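# Place folded umbrella flat inside storage box

## Task

Put the folded umbrella down so it lies flat on the floor of the storage box with no contact with any of the box's walls; letting it strike or rest on the rim, or on a wall's inner face just under the rim, may count as failure. The box has to stay exactly where it began, neither rotated nor tipped. The umbrella must stay in place by itself, not because the robot is holding it, and at the end the gripper must release it and the arm must be moved away.

## Robot and tools

Robot: two FANUC CRX-5iA arms, called left_arm and right_arm, each with a Robotiq 2F-140 two-finger gripper. The names do not match left or right in any picture. In the shared scene frame the origin sits on the table top midway between the arms, +z is up, +x reaches out over the table, and left_arm is on the +y side. The base of left_arm is at (-0.013, +0.324, 0) m with quat_wxyz (+0.999, 0, 0, +0.051). The base of right_arm is at (-0.039, -0.317, 0) m with quat_wxyz (+0.997, 0, 0, +0.073).

execute_actions takes "actions", a list holding at most one item, plus an optional "pictures" boolean. An empty list moves nothing and just reports the state. An item with only "steps" (up to 300) is a wait: no command is sent, and it returns when that many control steps (1/30 s each) have gone by since the previous result, with reply time included. An item with "rows" (1 to 15 rows) and "steps" (up to 15, 15 by default) is a motion. Each row drives one step, and if there are fewer rows than steps the last row is repeated. A call that gets refused sends nothing.

Every row is one flat list of 18 numbers, each in [-1, 1], covering both arms even if only one is meant to move. Numbers 1-6 are left_arm joint offsets in the order waist, shoulder, elbow, forearm roll, wrist pitch, wrist roll; 7-9 are left gripper position, force_limit, speed; 10-18 repeat the same layout for right_arm. Joint values are offsets, not absolute angles: they are measured from the joint angles printed in the most recent result that lists them (before any such result, and for later calls inside the same reply, from where the arm is when the action begins), never from the preceding row. Scale: 1.0 equals 1.983 rad for waist and shoulder, 2.38 rad for elbow, and 2.975 rad for forearm roll, wrist pitch and wrist roll. Sending all zeros is not a hold; it pulls the arm back to that reference angle. Joint ranges in rad: waist ±3.491, shoulder ±3.140, elbow -1.187 to 4.328, forearm roll ±3.316, wrist pitch ±3.140, wrist roll ±3.927. A request more than 0.010 rad outside a range is refused; a request past the true end (which may differ by 0.010) is clipped there and a "joint sent to its limit" line may appear, possibly referring to an earlier action.

Gripper numbers are absolute settings, not offsets. position: +1 fully open (140 mm), about -0.8 pads touching, -1 closes until blocked. force_limit: roughly 14 N at -1, 60 N at 0, 107 N at +1. speed: about 30, 140, 250 mm/s at -1, 0, +1. To keep a gripper unchanged, resend its previous three numbers; a 0 is a real command. To grip, send -1 and confirm object_status is 2. Status codes: 0 moving, 1 blocked while opening, 2 blocked while closing (holding), 3 reached target or pads met. To squeeze harder while holding, raise force_limit and alter position slightly, e.g. -1 to -0.98. position_measured is in counts: 3 open, 230 closed. Closing pushes the fingertips about 24 mm further out, so keep that clearance above surfaces.

Motion is speed-limited (2.62, 3.14, 3.93 rad/s for the joint groups, 0.5 s to accelerate) and each target stays within a fixed lead of the measured angle (0.805, 0.966, 1.21 rad); targets that would shift the gripper over 70 mm in a step are scaled back. Arms keep moving toward the last row while you think, until they settle or a step is HELD.

Result lines: each arm's end_effector_position (m) and end_effector_quat_wxyz, the point between closed pads; the fingers point along the gripper's +z and close along its y; tips extend about 33 mm past that point when closed, 9 mm when open. Printed positions can be off, more at far reach. Joint positions (rad) and Joint velocities (rad/s) per arm. "joint command not followed" means a clearance check altered joint targets; HELD marks steps where a row was not sent. Flange force is an approximate external force on the gripper, including any held weight; "no reading" means none. MOTOR HOT warns of heating while loaded; OVER-TEMPERATURE FAULT means brakes are set until cool.

Avoid: contact torque reaching load limits (140 N m for waist, shoulder, elbow; 35.2 N m for wrist joints, held weight included) or 150 N external force, which stop the arm for 10 s; arms colliding; knocking anything off the table; dropping, slamming or hard pushes; moving or tipping the box; touching the box rim with the umbrella. A loose object may occasionally be nudged by an outside push.

zoom_image takes "camera" (cam_head_left, cam_head_right, cam_high, cam_low at 504x504; cam_left_wrist, cam_right_wrist at 616x616) and "region" [x0, y0, x1, y1] in pixels from the top-left, at most 504 by 504. show_instructions shows the reference images. read_manual gives licence text. finished_scene takes "scene", the current scene number, ends it irreversibly and reports success; the result must hold afterward.

Each tool is called as a command line: name --argument value for each argument, lists and objects as JSON in quotes; but a table of rows of numbers goes row by row, as --pt "numbers of a row", without its own name.

Reference images:

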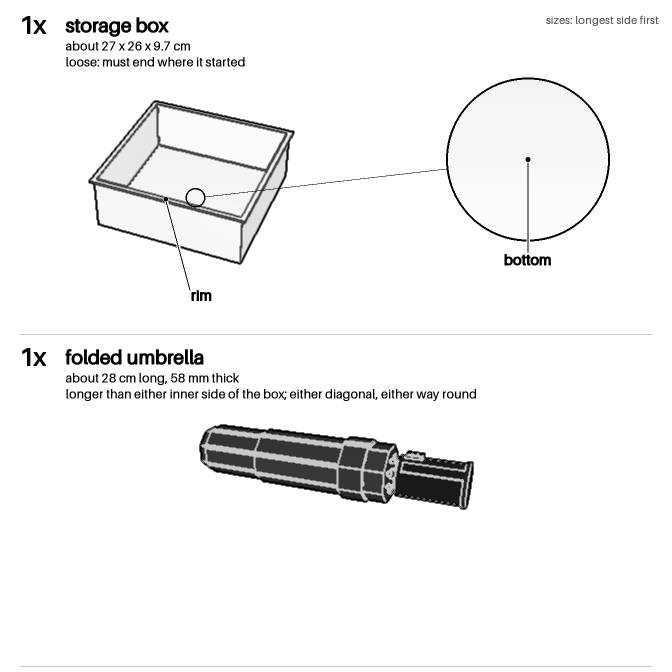

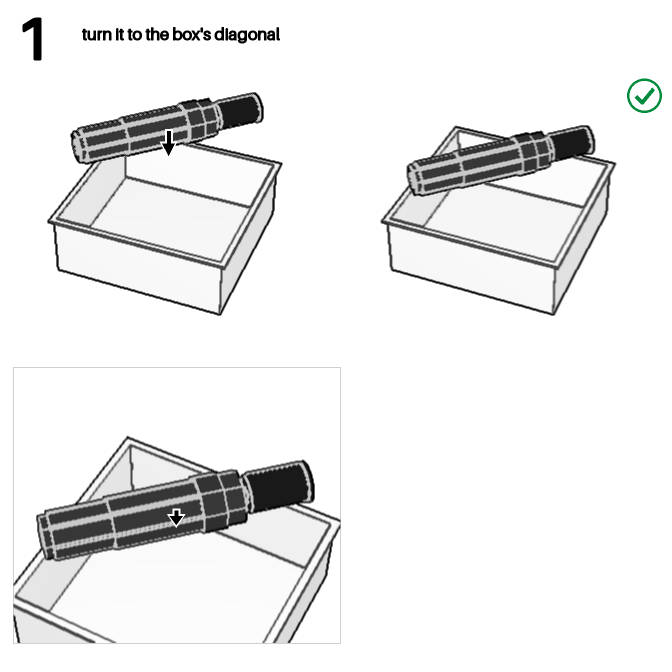

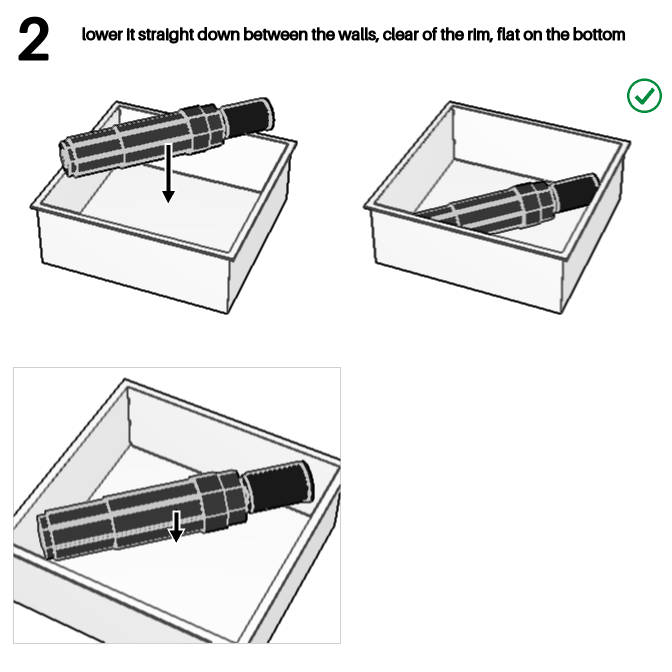

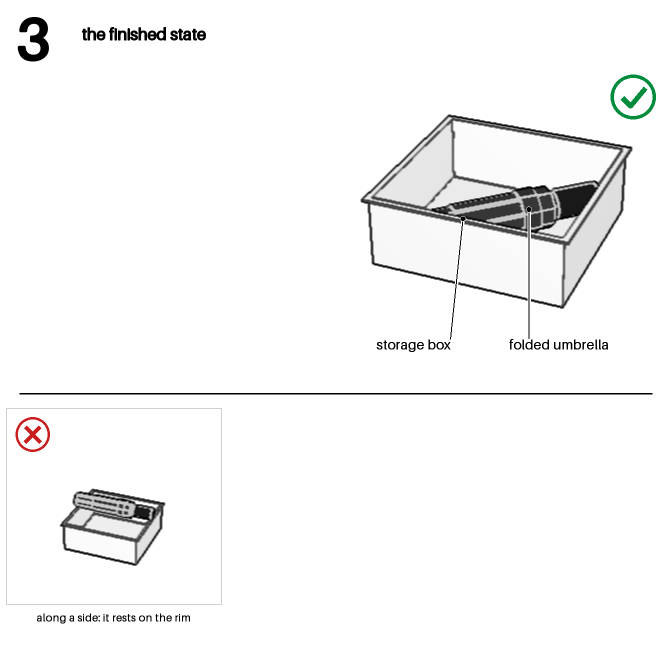

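## Session

execute_actions --actions '[]'

Scene clock: 0.00 s of 3960.00 s.
left_arm: end_effector_position=(+0.3469, +0.0122, +0.1466) position_measured=3 object_status=3 end_effector_quat_wxyz=(+0.127, +0.782, +0.607, -0.059) | right_arm: end_effector_position=(+0.4254, -0.5912, +0.1660) position_measured=3 object_status=3 end_effector_quat_wxyz=(+0.486, +0.410, +0.563, +0.528)
Joint positions: left_arm=[-0.35  -0.093 -0.419  0.278 -1.129  3.035] | right_arm=[-1.325  0.421 -0.989  1.375  1.57   3.098]
Joint velocities: left_arm=[ 0.    -0.001 -0.    -0.    -0.    -0.   ] | right_arm=[-0.001  0.    -0.001  0.003  0.001  0.001]
Flange force (N, the push that the arm receives, along the gripper's own x y z axes): no reading

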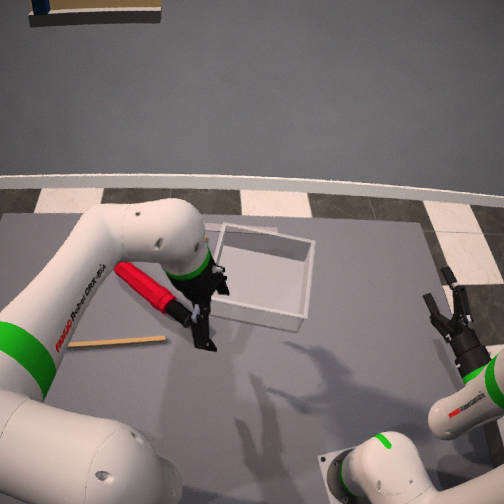

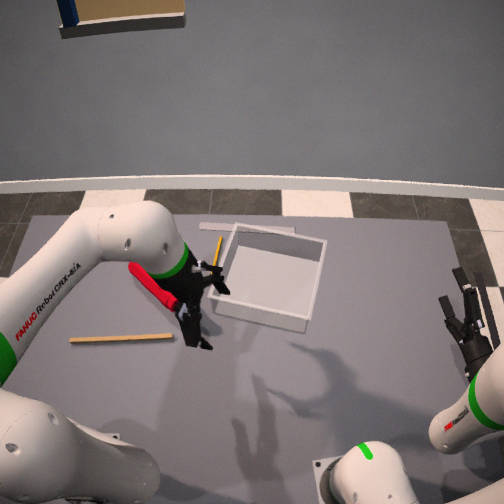

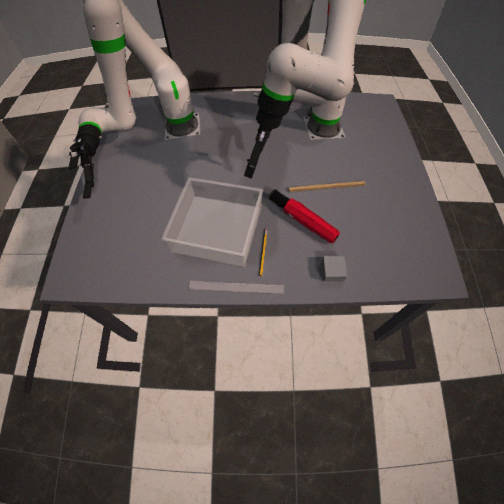

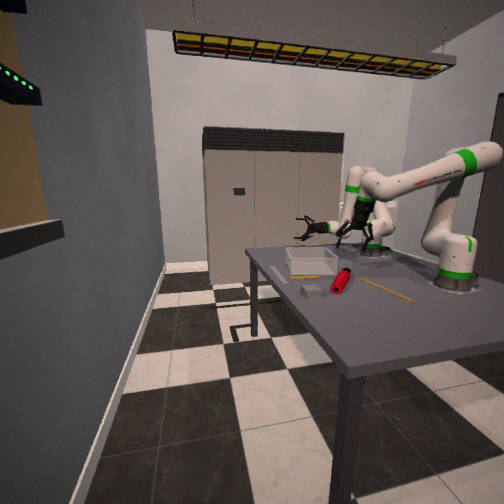

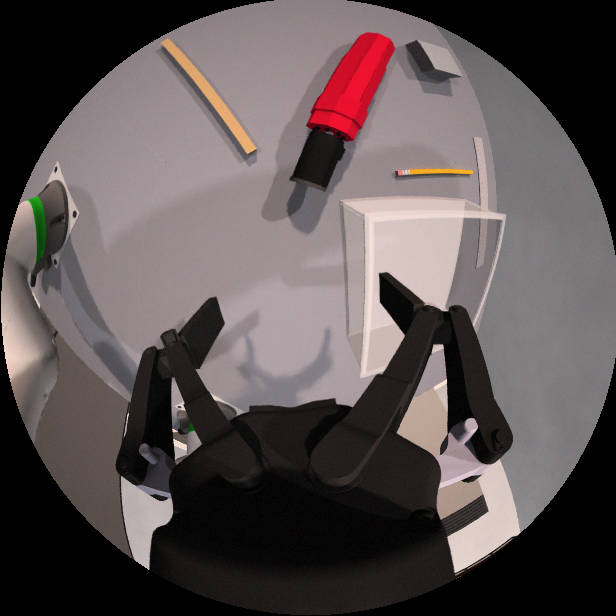

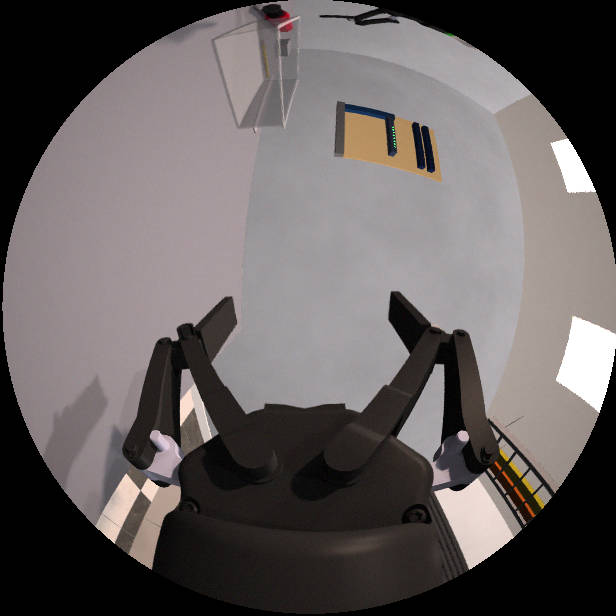

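execute_actions --actions '[{"rows":[[0.110,0.094,0.180,-0.0934,-0.120,-0.1845,1,0,0,0,0,0,0,0,0,1,0,0]],"steps":15}]'

execute_actions --actions '[{"steps":20}]'

Scene clock: 24.87 s of 3960.00 s.
left_arm: end_effector_position=(+0.4320, +0.1387, +0.1879) position_measured=3 object_status=3 end_effector_quat_wxyz=(+0.031, +0.886, +0.463, -0.005) | right_arm: end_effector_position=(+0.4254, -0.5912, +0.1660) position_measured=3 object_status=3 end_effector_quat_wxyz=(+0.486, +0.410, +0.563, +0.528)
Joint positions: left_arm=[-0.178  0.054 -0.082  0.059 -1.41   2.602] | right_arm=[-1.325  0.421 -0.989  1.375  1.57   3.098]
Joint velocities: left_arm=[ 0.412  0.35   0.808 -0.52  -0.667 -1.023] | right_arm=[-0.    -0.     0.     0.001 -0.001  0.001]
Flange force (N, the push that the arm receives, along the gripper's own x y z axes): left_arm=[0.0 5.2 -2.5] | right_arm=[-0.3 -4.1 0.1]
Steps of this call (steps 1 to 90: nothing new was sent; then 21.37 s passed at rest; steps 91 to 105: all 15 steps of this action). Readings (joint positions | what the end effector reports):
91: left_arm=[-0.350 -0.093 -0.419 0.278 -1.129 3.035] | right_arm=[-1.325 0.421 -0.989 1.375 1.570 3.098] | left_arm position_measured=3 object_status=3 | right_arm position_measured=3 object_status=3
92: left_arm=[-0.349 -0.092 -0.417 0.276 -1.131 3.032] | right_arm=[-1.325 0.421 -0.989 1.375 1.570 3.098] | left_arm position_measured=3 object_status=3 | right_arm position_measured=3 object_status=3
94: left_arm=[-0.336 -0.081 -0.393 0.260 -1.151 3.000] | right_arm=[-1.325 0.421 -0.989 1.375 1.570 3.098] | left_arm position_measured=3 object_status=3 | right_arm position_measured=3 object_status=3
98: left_arm=[-0.278 -0.031 -0.278 0.186 -1.246 2.854] | right_arm=[-1.325 0.421 -0.989 1.375 1.570 3.098] | left_arm position_measured=3 object_status=3 | right_arm position_measured=3 object_status=3
105: the state above

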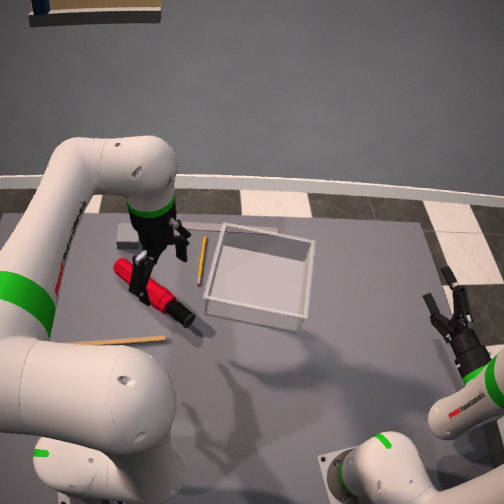

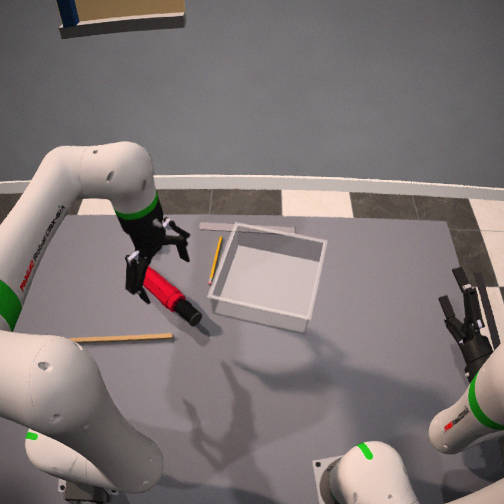

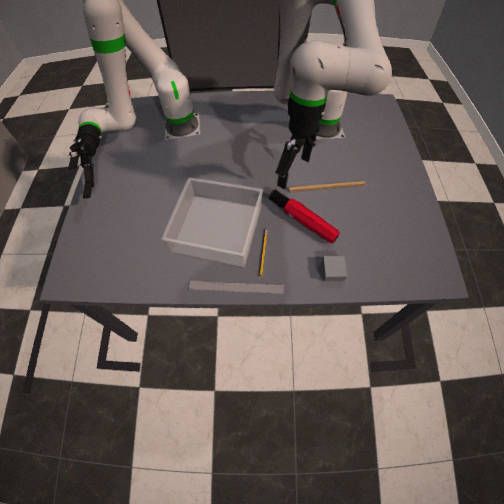

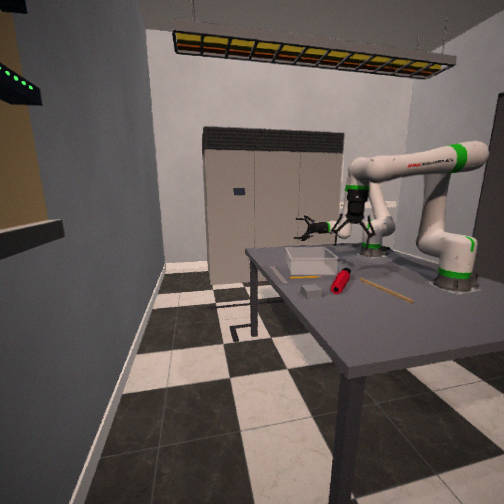

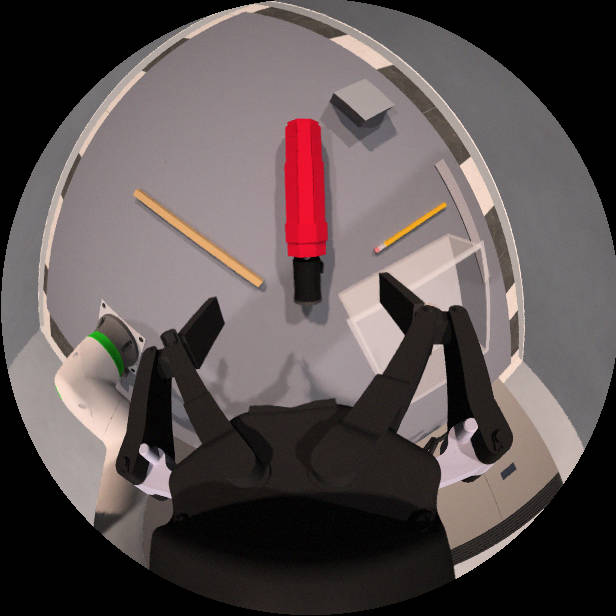

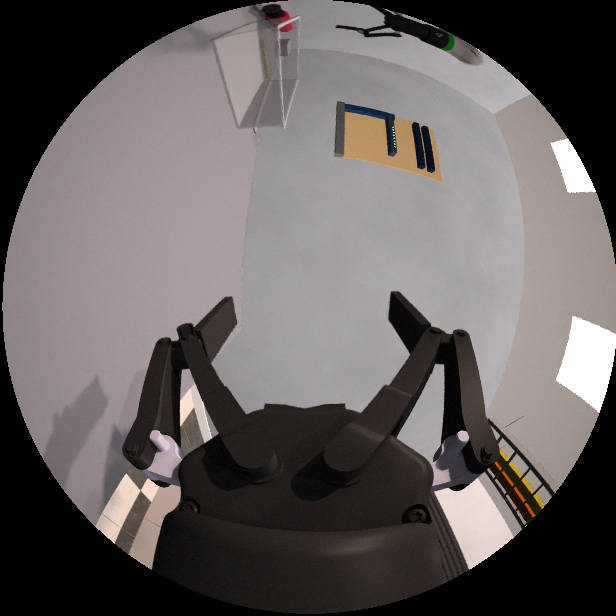

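Scene clock: 25.53 s of 3960.00 s.
left_arm: end_effector_position=(+0.4495, +0.1797, +0.2003) position_measured=3 object_status=3 end_effector_quat_wxyz=(-0.000, +0.904, +0.428, +0.000) | right_arm: end_effector_position=(+0.4254, -0.5912, +0.1660) position_measured=3 object_status=3 end_effector_quat_wxyz=(+0.486, +0.410, +0.563, +0.528)
Joint positions: left_arm=[-0.132  0.094  0.009 -0.    -1.486  2.486] | right_arm=[-1.325  0.421 -0.989  1.375  1.57   3.098]
Joint velocities: left_arm=[-0.     0.     0.    -0.002  0.     0.   ] | right_arm=[-0.001 -0.     0.001  0.    -0.    -0.   ]
Flange force (N, the push that the arm receives, along the gripper's own x y z axes): left_arm=[1.0 2.2 -1.5] | right_arm=[0.6 -3.7 1.8]
Steps of this call (steps 1 to 20: the robot went on to your last target). Readings (joint positions | what the end effector reports):
1: left_arm=[-0.164 0.066 -0.055 0.041 -1.432 2.568] | right_arm=[-1.325 0.421 -0.989 1.375 1.570 3.098] | left_arm position_measured=3 object_status=3 | right_arm position_measured=3 object_status=3
2: left_arm=[-0.153 0.076 -0.032 0.026 -1.451 2.539] | right_arm=[-1.325 0.421 -0.989 1.375 1.570 3.098] | left_arm position_measured=3 object_status=3 | right_arm position_measured=3 object_status=3
4: left_arm=[-0.137 0.089 -0.001 0.006 -1.477 2.499] | right_arm=[-1.325 0.421 -0.989 1.375 1.570 3.098] | left_arm position_measured=3 object_status=3 | right_arm position_measured=3 object_status=3
8: left_arm=[-0.132 0.094 0.009 -0.000 -1.486 2.486] | right_arm=[-1.325 0.421 -0.989 1.375 1.570 3.098] | left_arm position_measured=3 object_status=3 | right_arm position_measured=3 object_status=3
20: the state above

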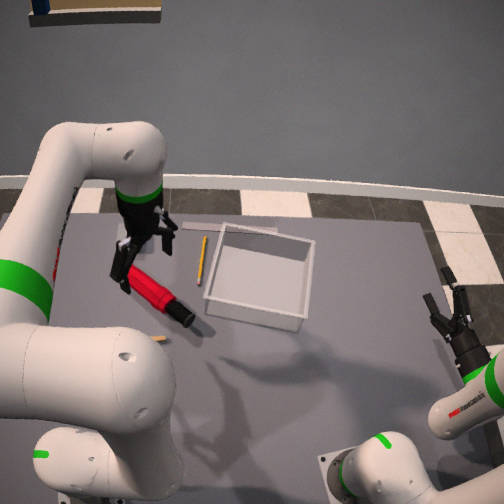

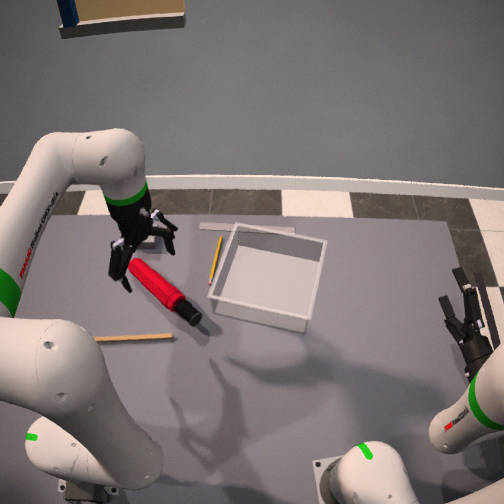

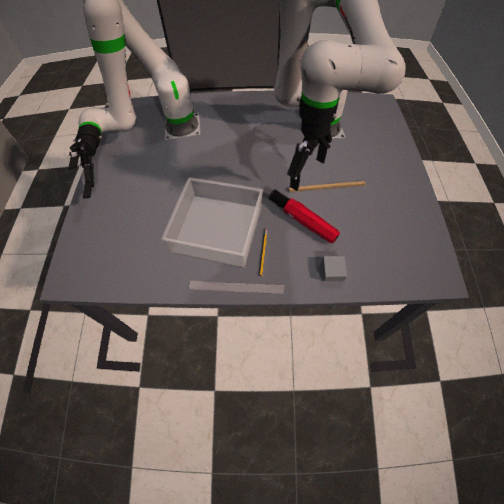

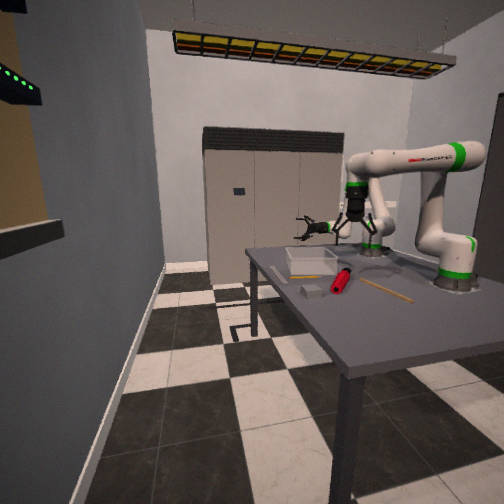

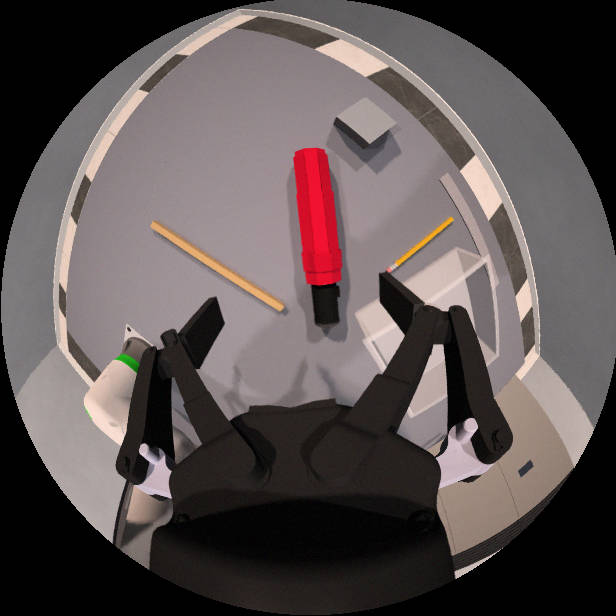

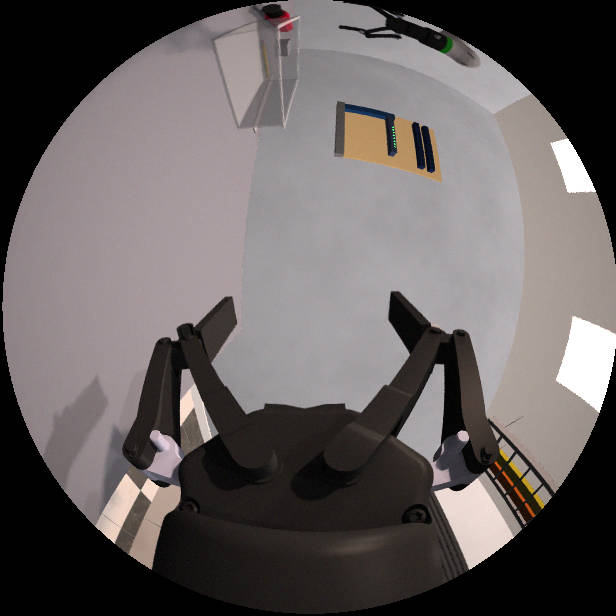

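execute_actions --actions '[{"rows":[[0.0212,0.0589,-0.0234,0,0.058,-0.014,1,0,0,0,0,0,0,0,0,1,0,0]],"steps":15}]'

Scene clock: 38.23 s of 3960.00 s.
left_arm: end_effector_position=(+0.4899, +0.1997, +0.1202) position_measured=3 object_status=3 end_effector_quat_wxyz=(-0.000, +0.904, +0.428, +0.000) | right_arm: end_effector_position=(+0.4254, -0.5912, +0.1660) position_measured=3 object_status=3 end_effector_quat_wxyz=(+0.486, +0.410, +0.563, +0.528)
Joint positions: left_arm=[-0.09   0.21  -0.046 -0.001 -1.313  2.444] | right_arm=[-1.325  0.421 -0.989  1.375  1.57   3.098]
Joint velocities: left_arm=[ 0.     0.002 -0.002 -0.001  0.001 -0.001] | right_arm=[-0.    -0.     0.001  0.001  0.001  0.   ]
Flange force (N, the push that the arm receives, along the gripper's own x y z axes): left_arm=[1.1 -0.2 -1.1] | right_arm=[0.2 -4.7 2.8]
Steps of this call (steps 1 to 15: the robot went on to your last target; steps 16 to 90: nothing new was sent; then 9.20 s passed at rest; steps 91 to 105: all 15 steps of this action). Readings (joint positions | what the end effector reports):
91: left_arm=[-0.132 0.094 0.009 -0.000 -1.486 2.486] | right_arm=[-1.325 0.421 -0.989 1.375 1.570 3.098] | left_arm position_measured=3 object_status=3 | right_arm position_measured=3 object_status=3
92: left_arm=[-0.131 0.096 0.009 -0.000 -1.483 2.485] | right_arm=[-1.325 0.421 -0.989 1.375 1.570 3.098] | left_arm position_measured=3 object_status=3 | right_arm position_measured=3 object_status=3
94: left_arm=[-0.123 0.117 -0.001 -0.000 -1.452 2.478] | right_arm=[-1.325 0.421 -0.989 1.375 1.570 3.098] | left_arm position_measured=3 object_status=3 | right_arm position_measured=3 object_status=3
98: left_arm=[-0.097 0.191 -0.037 -0.001 -1.343 2.451] | right_arm=[-1.325 0.421 -0.989 1.375 1.570 3.098] | left_arm position_measured=3 object_status=3 | right_arm position_measured=3 object_status=3
105: the state above

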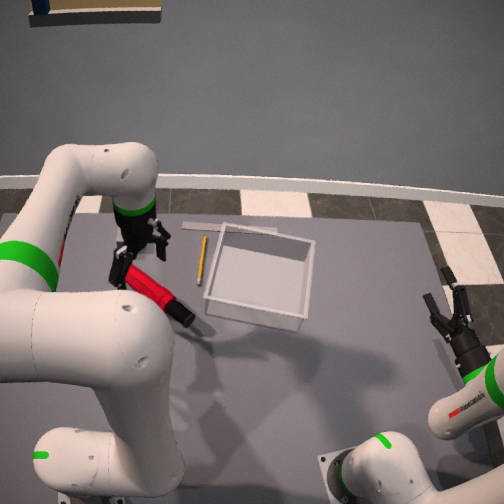

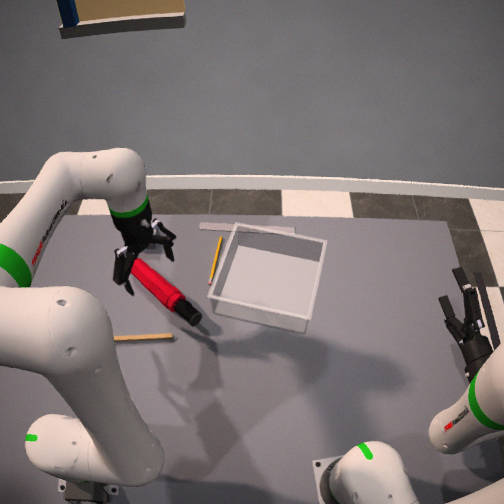

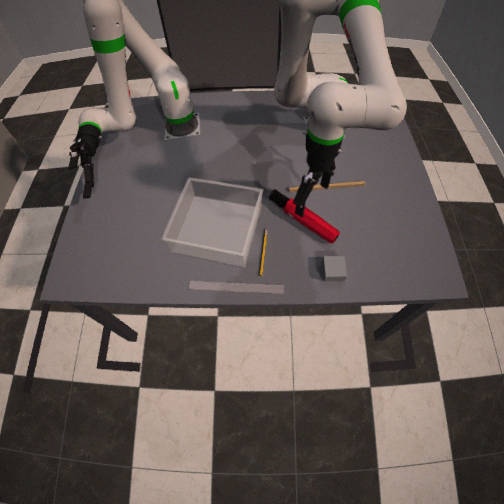

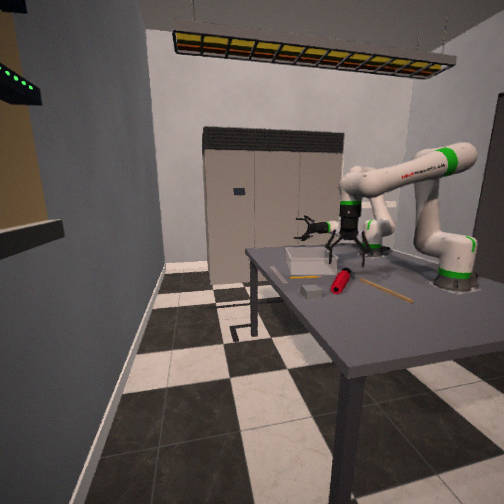

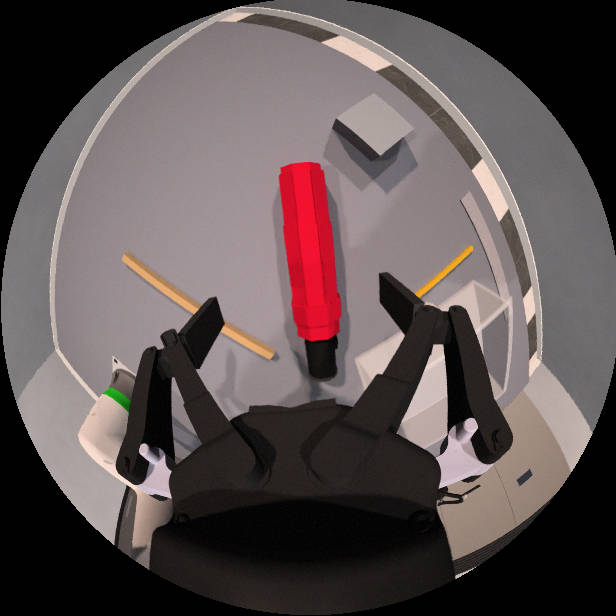

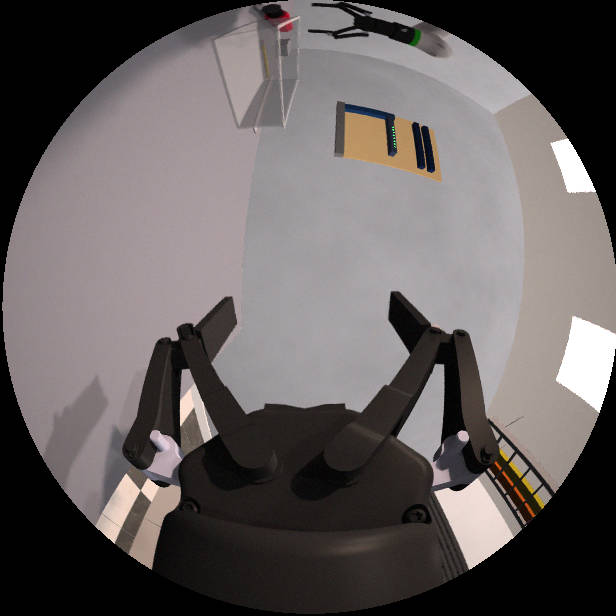

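execute_actions --actions '[{"rows":[[-0.006,0.0525,-0.0284,0,0.0572,0.004,1,0,0,0,0,0,0,0,0,1,0,0]],"steps":15}]'

Scene clock: 56.03 s of 3960.00 s.
left_arm: end_effector_position=(+0.5043, +0.1937, +0.0398) position_measured=3 object_status=3 end_effector_quat_wxyz=(-0.000, +0.904, +0.428, -0.000) | right_arm: end_effector_position=(+0.4254, -0.5912, +0.1660) position_measured=3 object_status=3 end_effector_quat_wxyz=(+0.486, +0.410, +0.563, +0.528)
Joint positions: left_arm=[-0.102  0.314 -0.114 -0.    -1.143  2.456] | right_arm=[-1.325  0.421 -0.989  1.375  1.57   3.098]
Joint velocities: left_arm=[-0.001  0.001 -0.001 -0.002  0.001 -0.   ] | right_arm=[ 0.001 -0.001  0.     0.001 -0.003 -0.001]
Flange force (N, the push that the arm receives, along the gripper's own x y z axes): left_arm=[4.6 9.0 -0.4] | right_arm=[-0.5 -4.6 0.4]
Steps of this call (steps 1 to 15: the robot went on to your last target; steps 16 to 90: nothing new was sent; then 14.30 s passed at rest; steps 91 to 105: all 15 steps of this action). Readings (joint positions | what the end effector reports):
91: left_arm=[-0.090 0.211 -0.047 -0.000 -1.313 2.444] | right_arm=[-1.325 0.421 -0.989 1.375 1.570 3.098] | left_arm position_measured=3 object_status=3 | right_arm position_measured=3 object_status=3
92: left_arm=[-0.090 0.212 -0.048 -0.000 -1.310 2.444] | right_arm=[-1.325 0.421 -0.989 1.375 1.570 3.098] | left_arm position_measured=3 object_status=3 | right_arm position_measured=3 object_status=3
94: left_arm=[-0.092 0.231 -0.060 -0.000 -1.278 2.446] | right_arm=[-1.325 0.421 -0.989 1.375 1.570 3.098] | left_arm position_measured=3 object_status=3 | right_arm position_measured=3 object_status=3
98: left_arm=[-0.100 0.301 -0.105 -0.000 -1.166 2.455] | right_arm=[-1.325 0.421 -0.989 1.375 1.570 3.098] | left_arm position_measured=3 object_status=3 | right_arm position_measured=3 object_status=3
105: the state above

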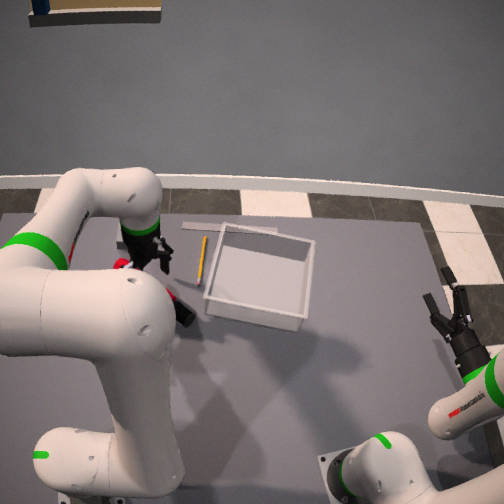

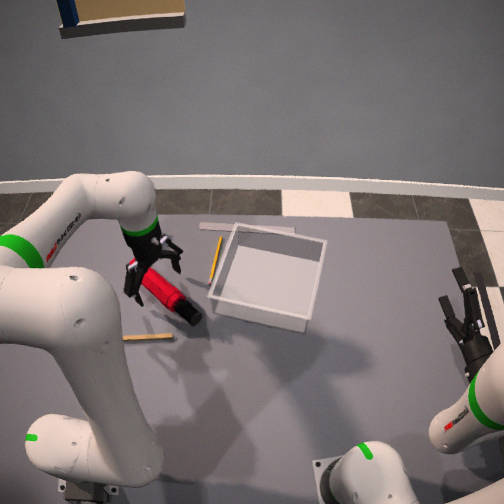

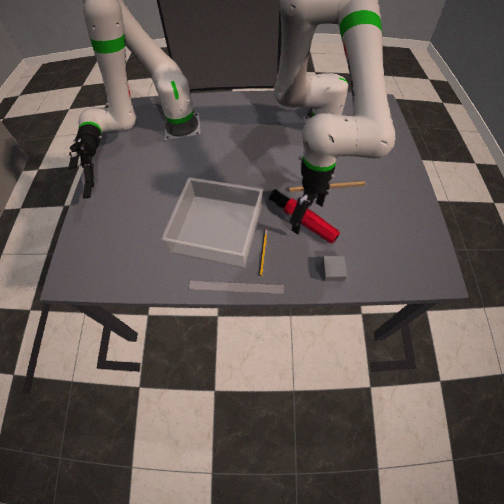

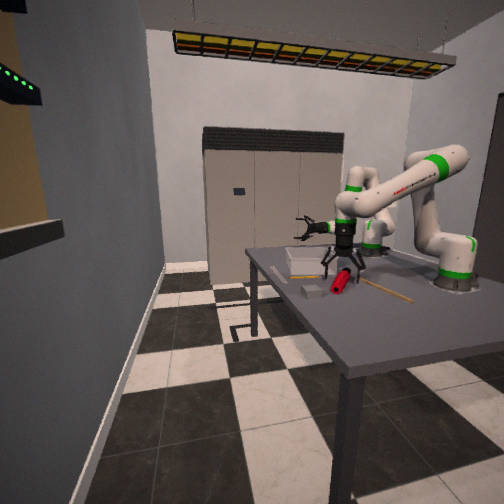

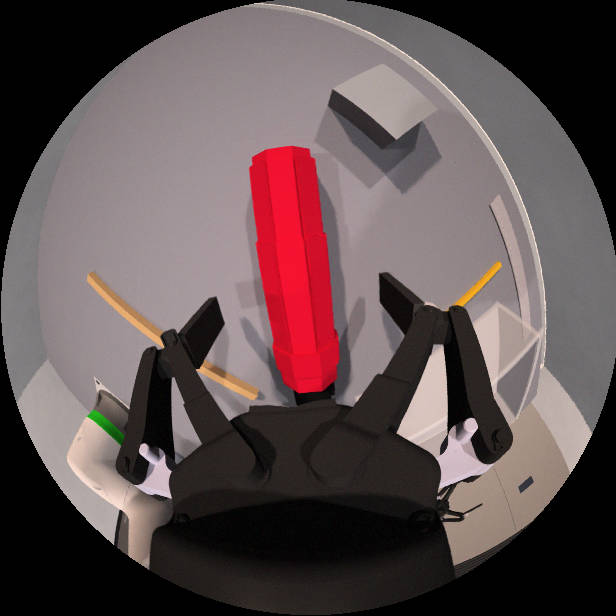

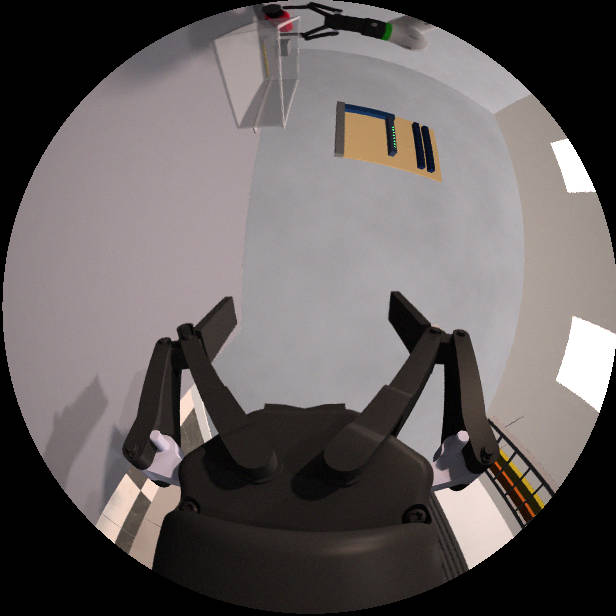

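execute_actions --actions '[{"rows":[[0,0,0,0,0,0,-1,0,0,0,0,0,0,0,0,1,0,0]],"steps":15}]' --pictures false

execute_actions --actions '[{"steps":8}]'

Scene clock: 60.23 s of 3960.00 s.
left_arm: end_effector_position=(+0.5043, +0.1937, +0.0397) position_measured=104 object_status=0 end_effector_quat_wxyz=(-0.000, +0.904, +0.428, -0.000) | right_arm: end_effector_position=(+0.4254, -0.5912, +0.1660) position_measured=3 object_status=3 end_effector_quat_wxyz=(+0.486, +0.410, +0.563, +0.528)
Joint positions: left_arm=[-0.102  0.314 -0.114 -0.001 -1.143  2.456] | right_arm=[-1.325  0.421 -0.989  1.375  1.57   3.098]
Joint velocities: left_arm=[ 0.001 -0.002 -0.     0.001 -0.    -0.   ] | right_arm=[-0.     0.     0.     0.001  0.    -0.   ]
Flange force (N, the push that the arm receives, along the gripper's own x y z axes): left_arm=[0.7 2.8 -0.4] | right_arm=[-0.1 -5.4 0.4]
Steps of this call (steps 1 to 15: the robot went on to your last target; steps 16 to 90: nothing new was sent; then 0.70 s passed at rest; steps 91 to 105: all 15 steps of this action). Readings (joint positions | what the end effector reports):
91: left_arm=[-0.102 0.314 -0.114 -0.001 -1.143 2.456] | right_arm=[-1.325 0.421 -0.989 1.375 1.570 3.098] | left_arm position_measured=3 object_status=0 | right_arm position_measured=3 object_status=3
92: left_arm=[-0.102 0.314 -0.114 -0.001 -1.143 2.456] | right_arm=[-1.325 0.421 -0.989 1.375 1.570 3.098] | left_arm position_measured=5 object_status=0 | right_arm position_measured=3 object_status=3
94: left_arm=[-0.102 0.314 -0.114 -0.001 -1.143 2.456] | right_arm=[-1.325 0.421 -0.989 1.375 1.570 3.098] | left_arm position_measured=20 object_status=0 | right_arm position_measured=3 object_status=3
98: left_arm=[-0.102 0.314 -0.114 -0.001 -1.143 2.456] | right_arm=[-1.325 0.421 -0.989 1.375 1.570 3.098] | left_arm position_measured=51 object_status=0 | right_arm position_measured=3 object_status=3
105: the state above

Scene clock: 60.50 s of 3960.00 s.
left_arm: end_effector_position=(+0.5043, +0.1937, +0.0398) position_measured=164 object_status=0 end_effector_quat_wxyz=(-0.000, +0.904, +0.428, -0.000) | right_arm: end_effector_position=(+0.4254, -0.5912, +0.1660) position_measured=3 object_status=3 end_effector_quat_wxyz=(+0.486, +0.410, +0.563, +0.528)
Joint positions: left_arm=[-0.102  0.314 -0.114 -0.001 -1.143  2.456] | right_arm=[-1.325  0.421 -0.989  1.375  1.57   3.098]
Joint velocities: left_arm=[-0. -0.  0. -0. -0.  0.] | right_arm=[ 0.001  0.001  0.    -0.001  0.    -0.001]
Flange force (N, the push that the arm receives, along the gripper's own x y z axes): left_arm=[0.3 3.7 -13.4] | right_arm=[-0.3 -5.3 2.8]
Steps of this call (steps 1 to 8: the robot went on to your last target). Readings (joint positions | what the end effector reports):
1: left_arm=[-0.102 0.314 -0.114 -0.001 -1.143 2.456] | right_arm=[-1.325 0.421 -0.989 1.375 1.570 3.098] | left_arm position_measured=112 object_status=0 | right_arm position_measured=3 object_status=3
2: left_arm=[-0.102 0.314 -0.114 -0.001 -1.143 2.456] | right_arm=[-1.325 0.421 -0.989 1.375 1.570 3.098] | left_arm position_measured=119 object_status=0 | right_arm position_measured=3 object_status=3
4: left_arm=[-0.102 0.314 -0.114 -0.001 -1.143 2.456] | right_arm=[-1.325 0.421 -0.989 1.375 1.570 3.098] | left_arm position_measured=134 object_status=0 | right_arm position_measured=3 object_status=3
8: the state above

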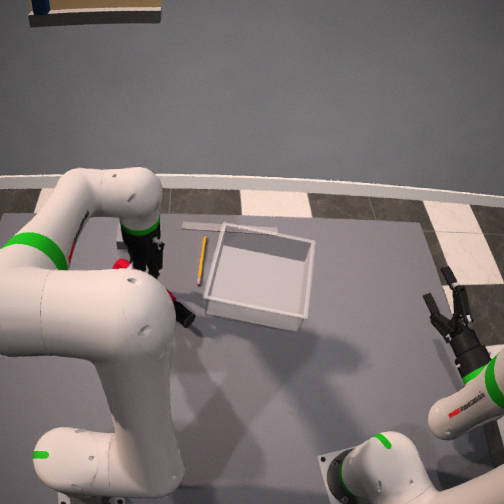

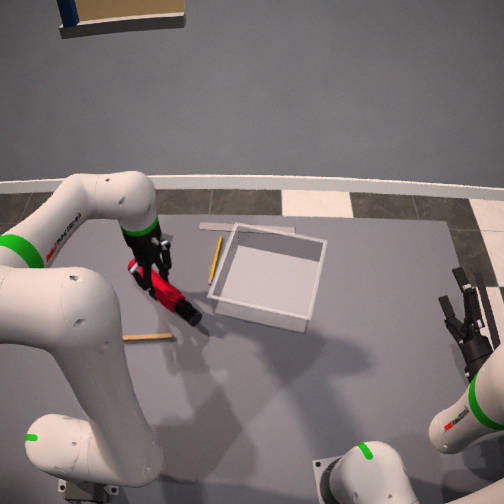

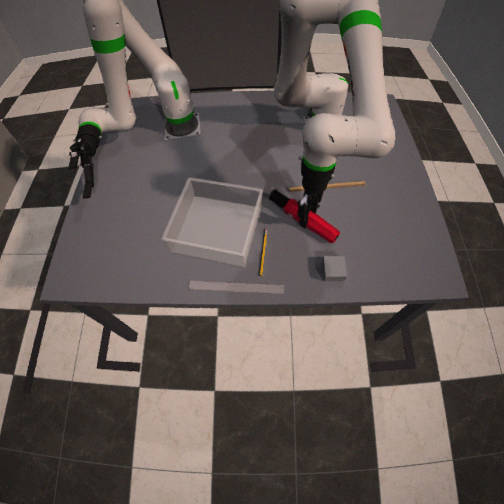

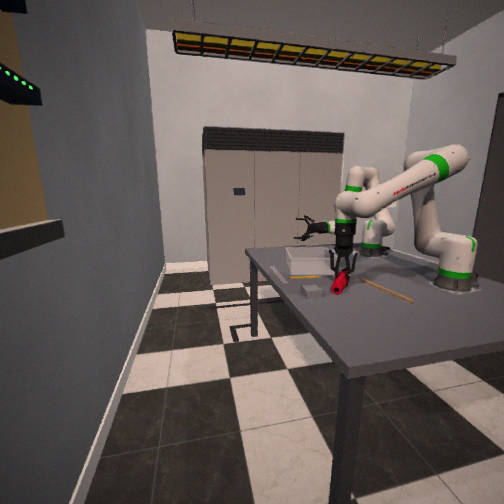

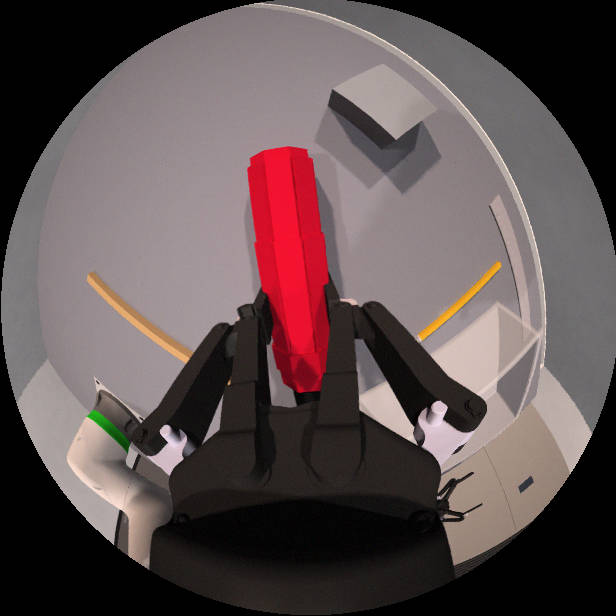

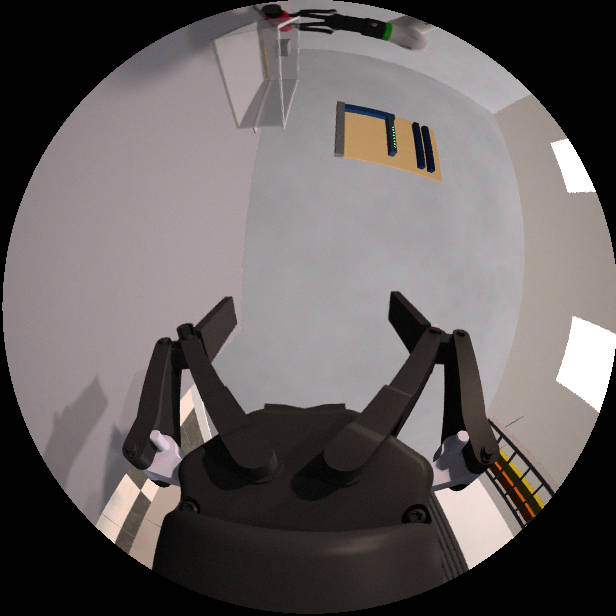

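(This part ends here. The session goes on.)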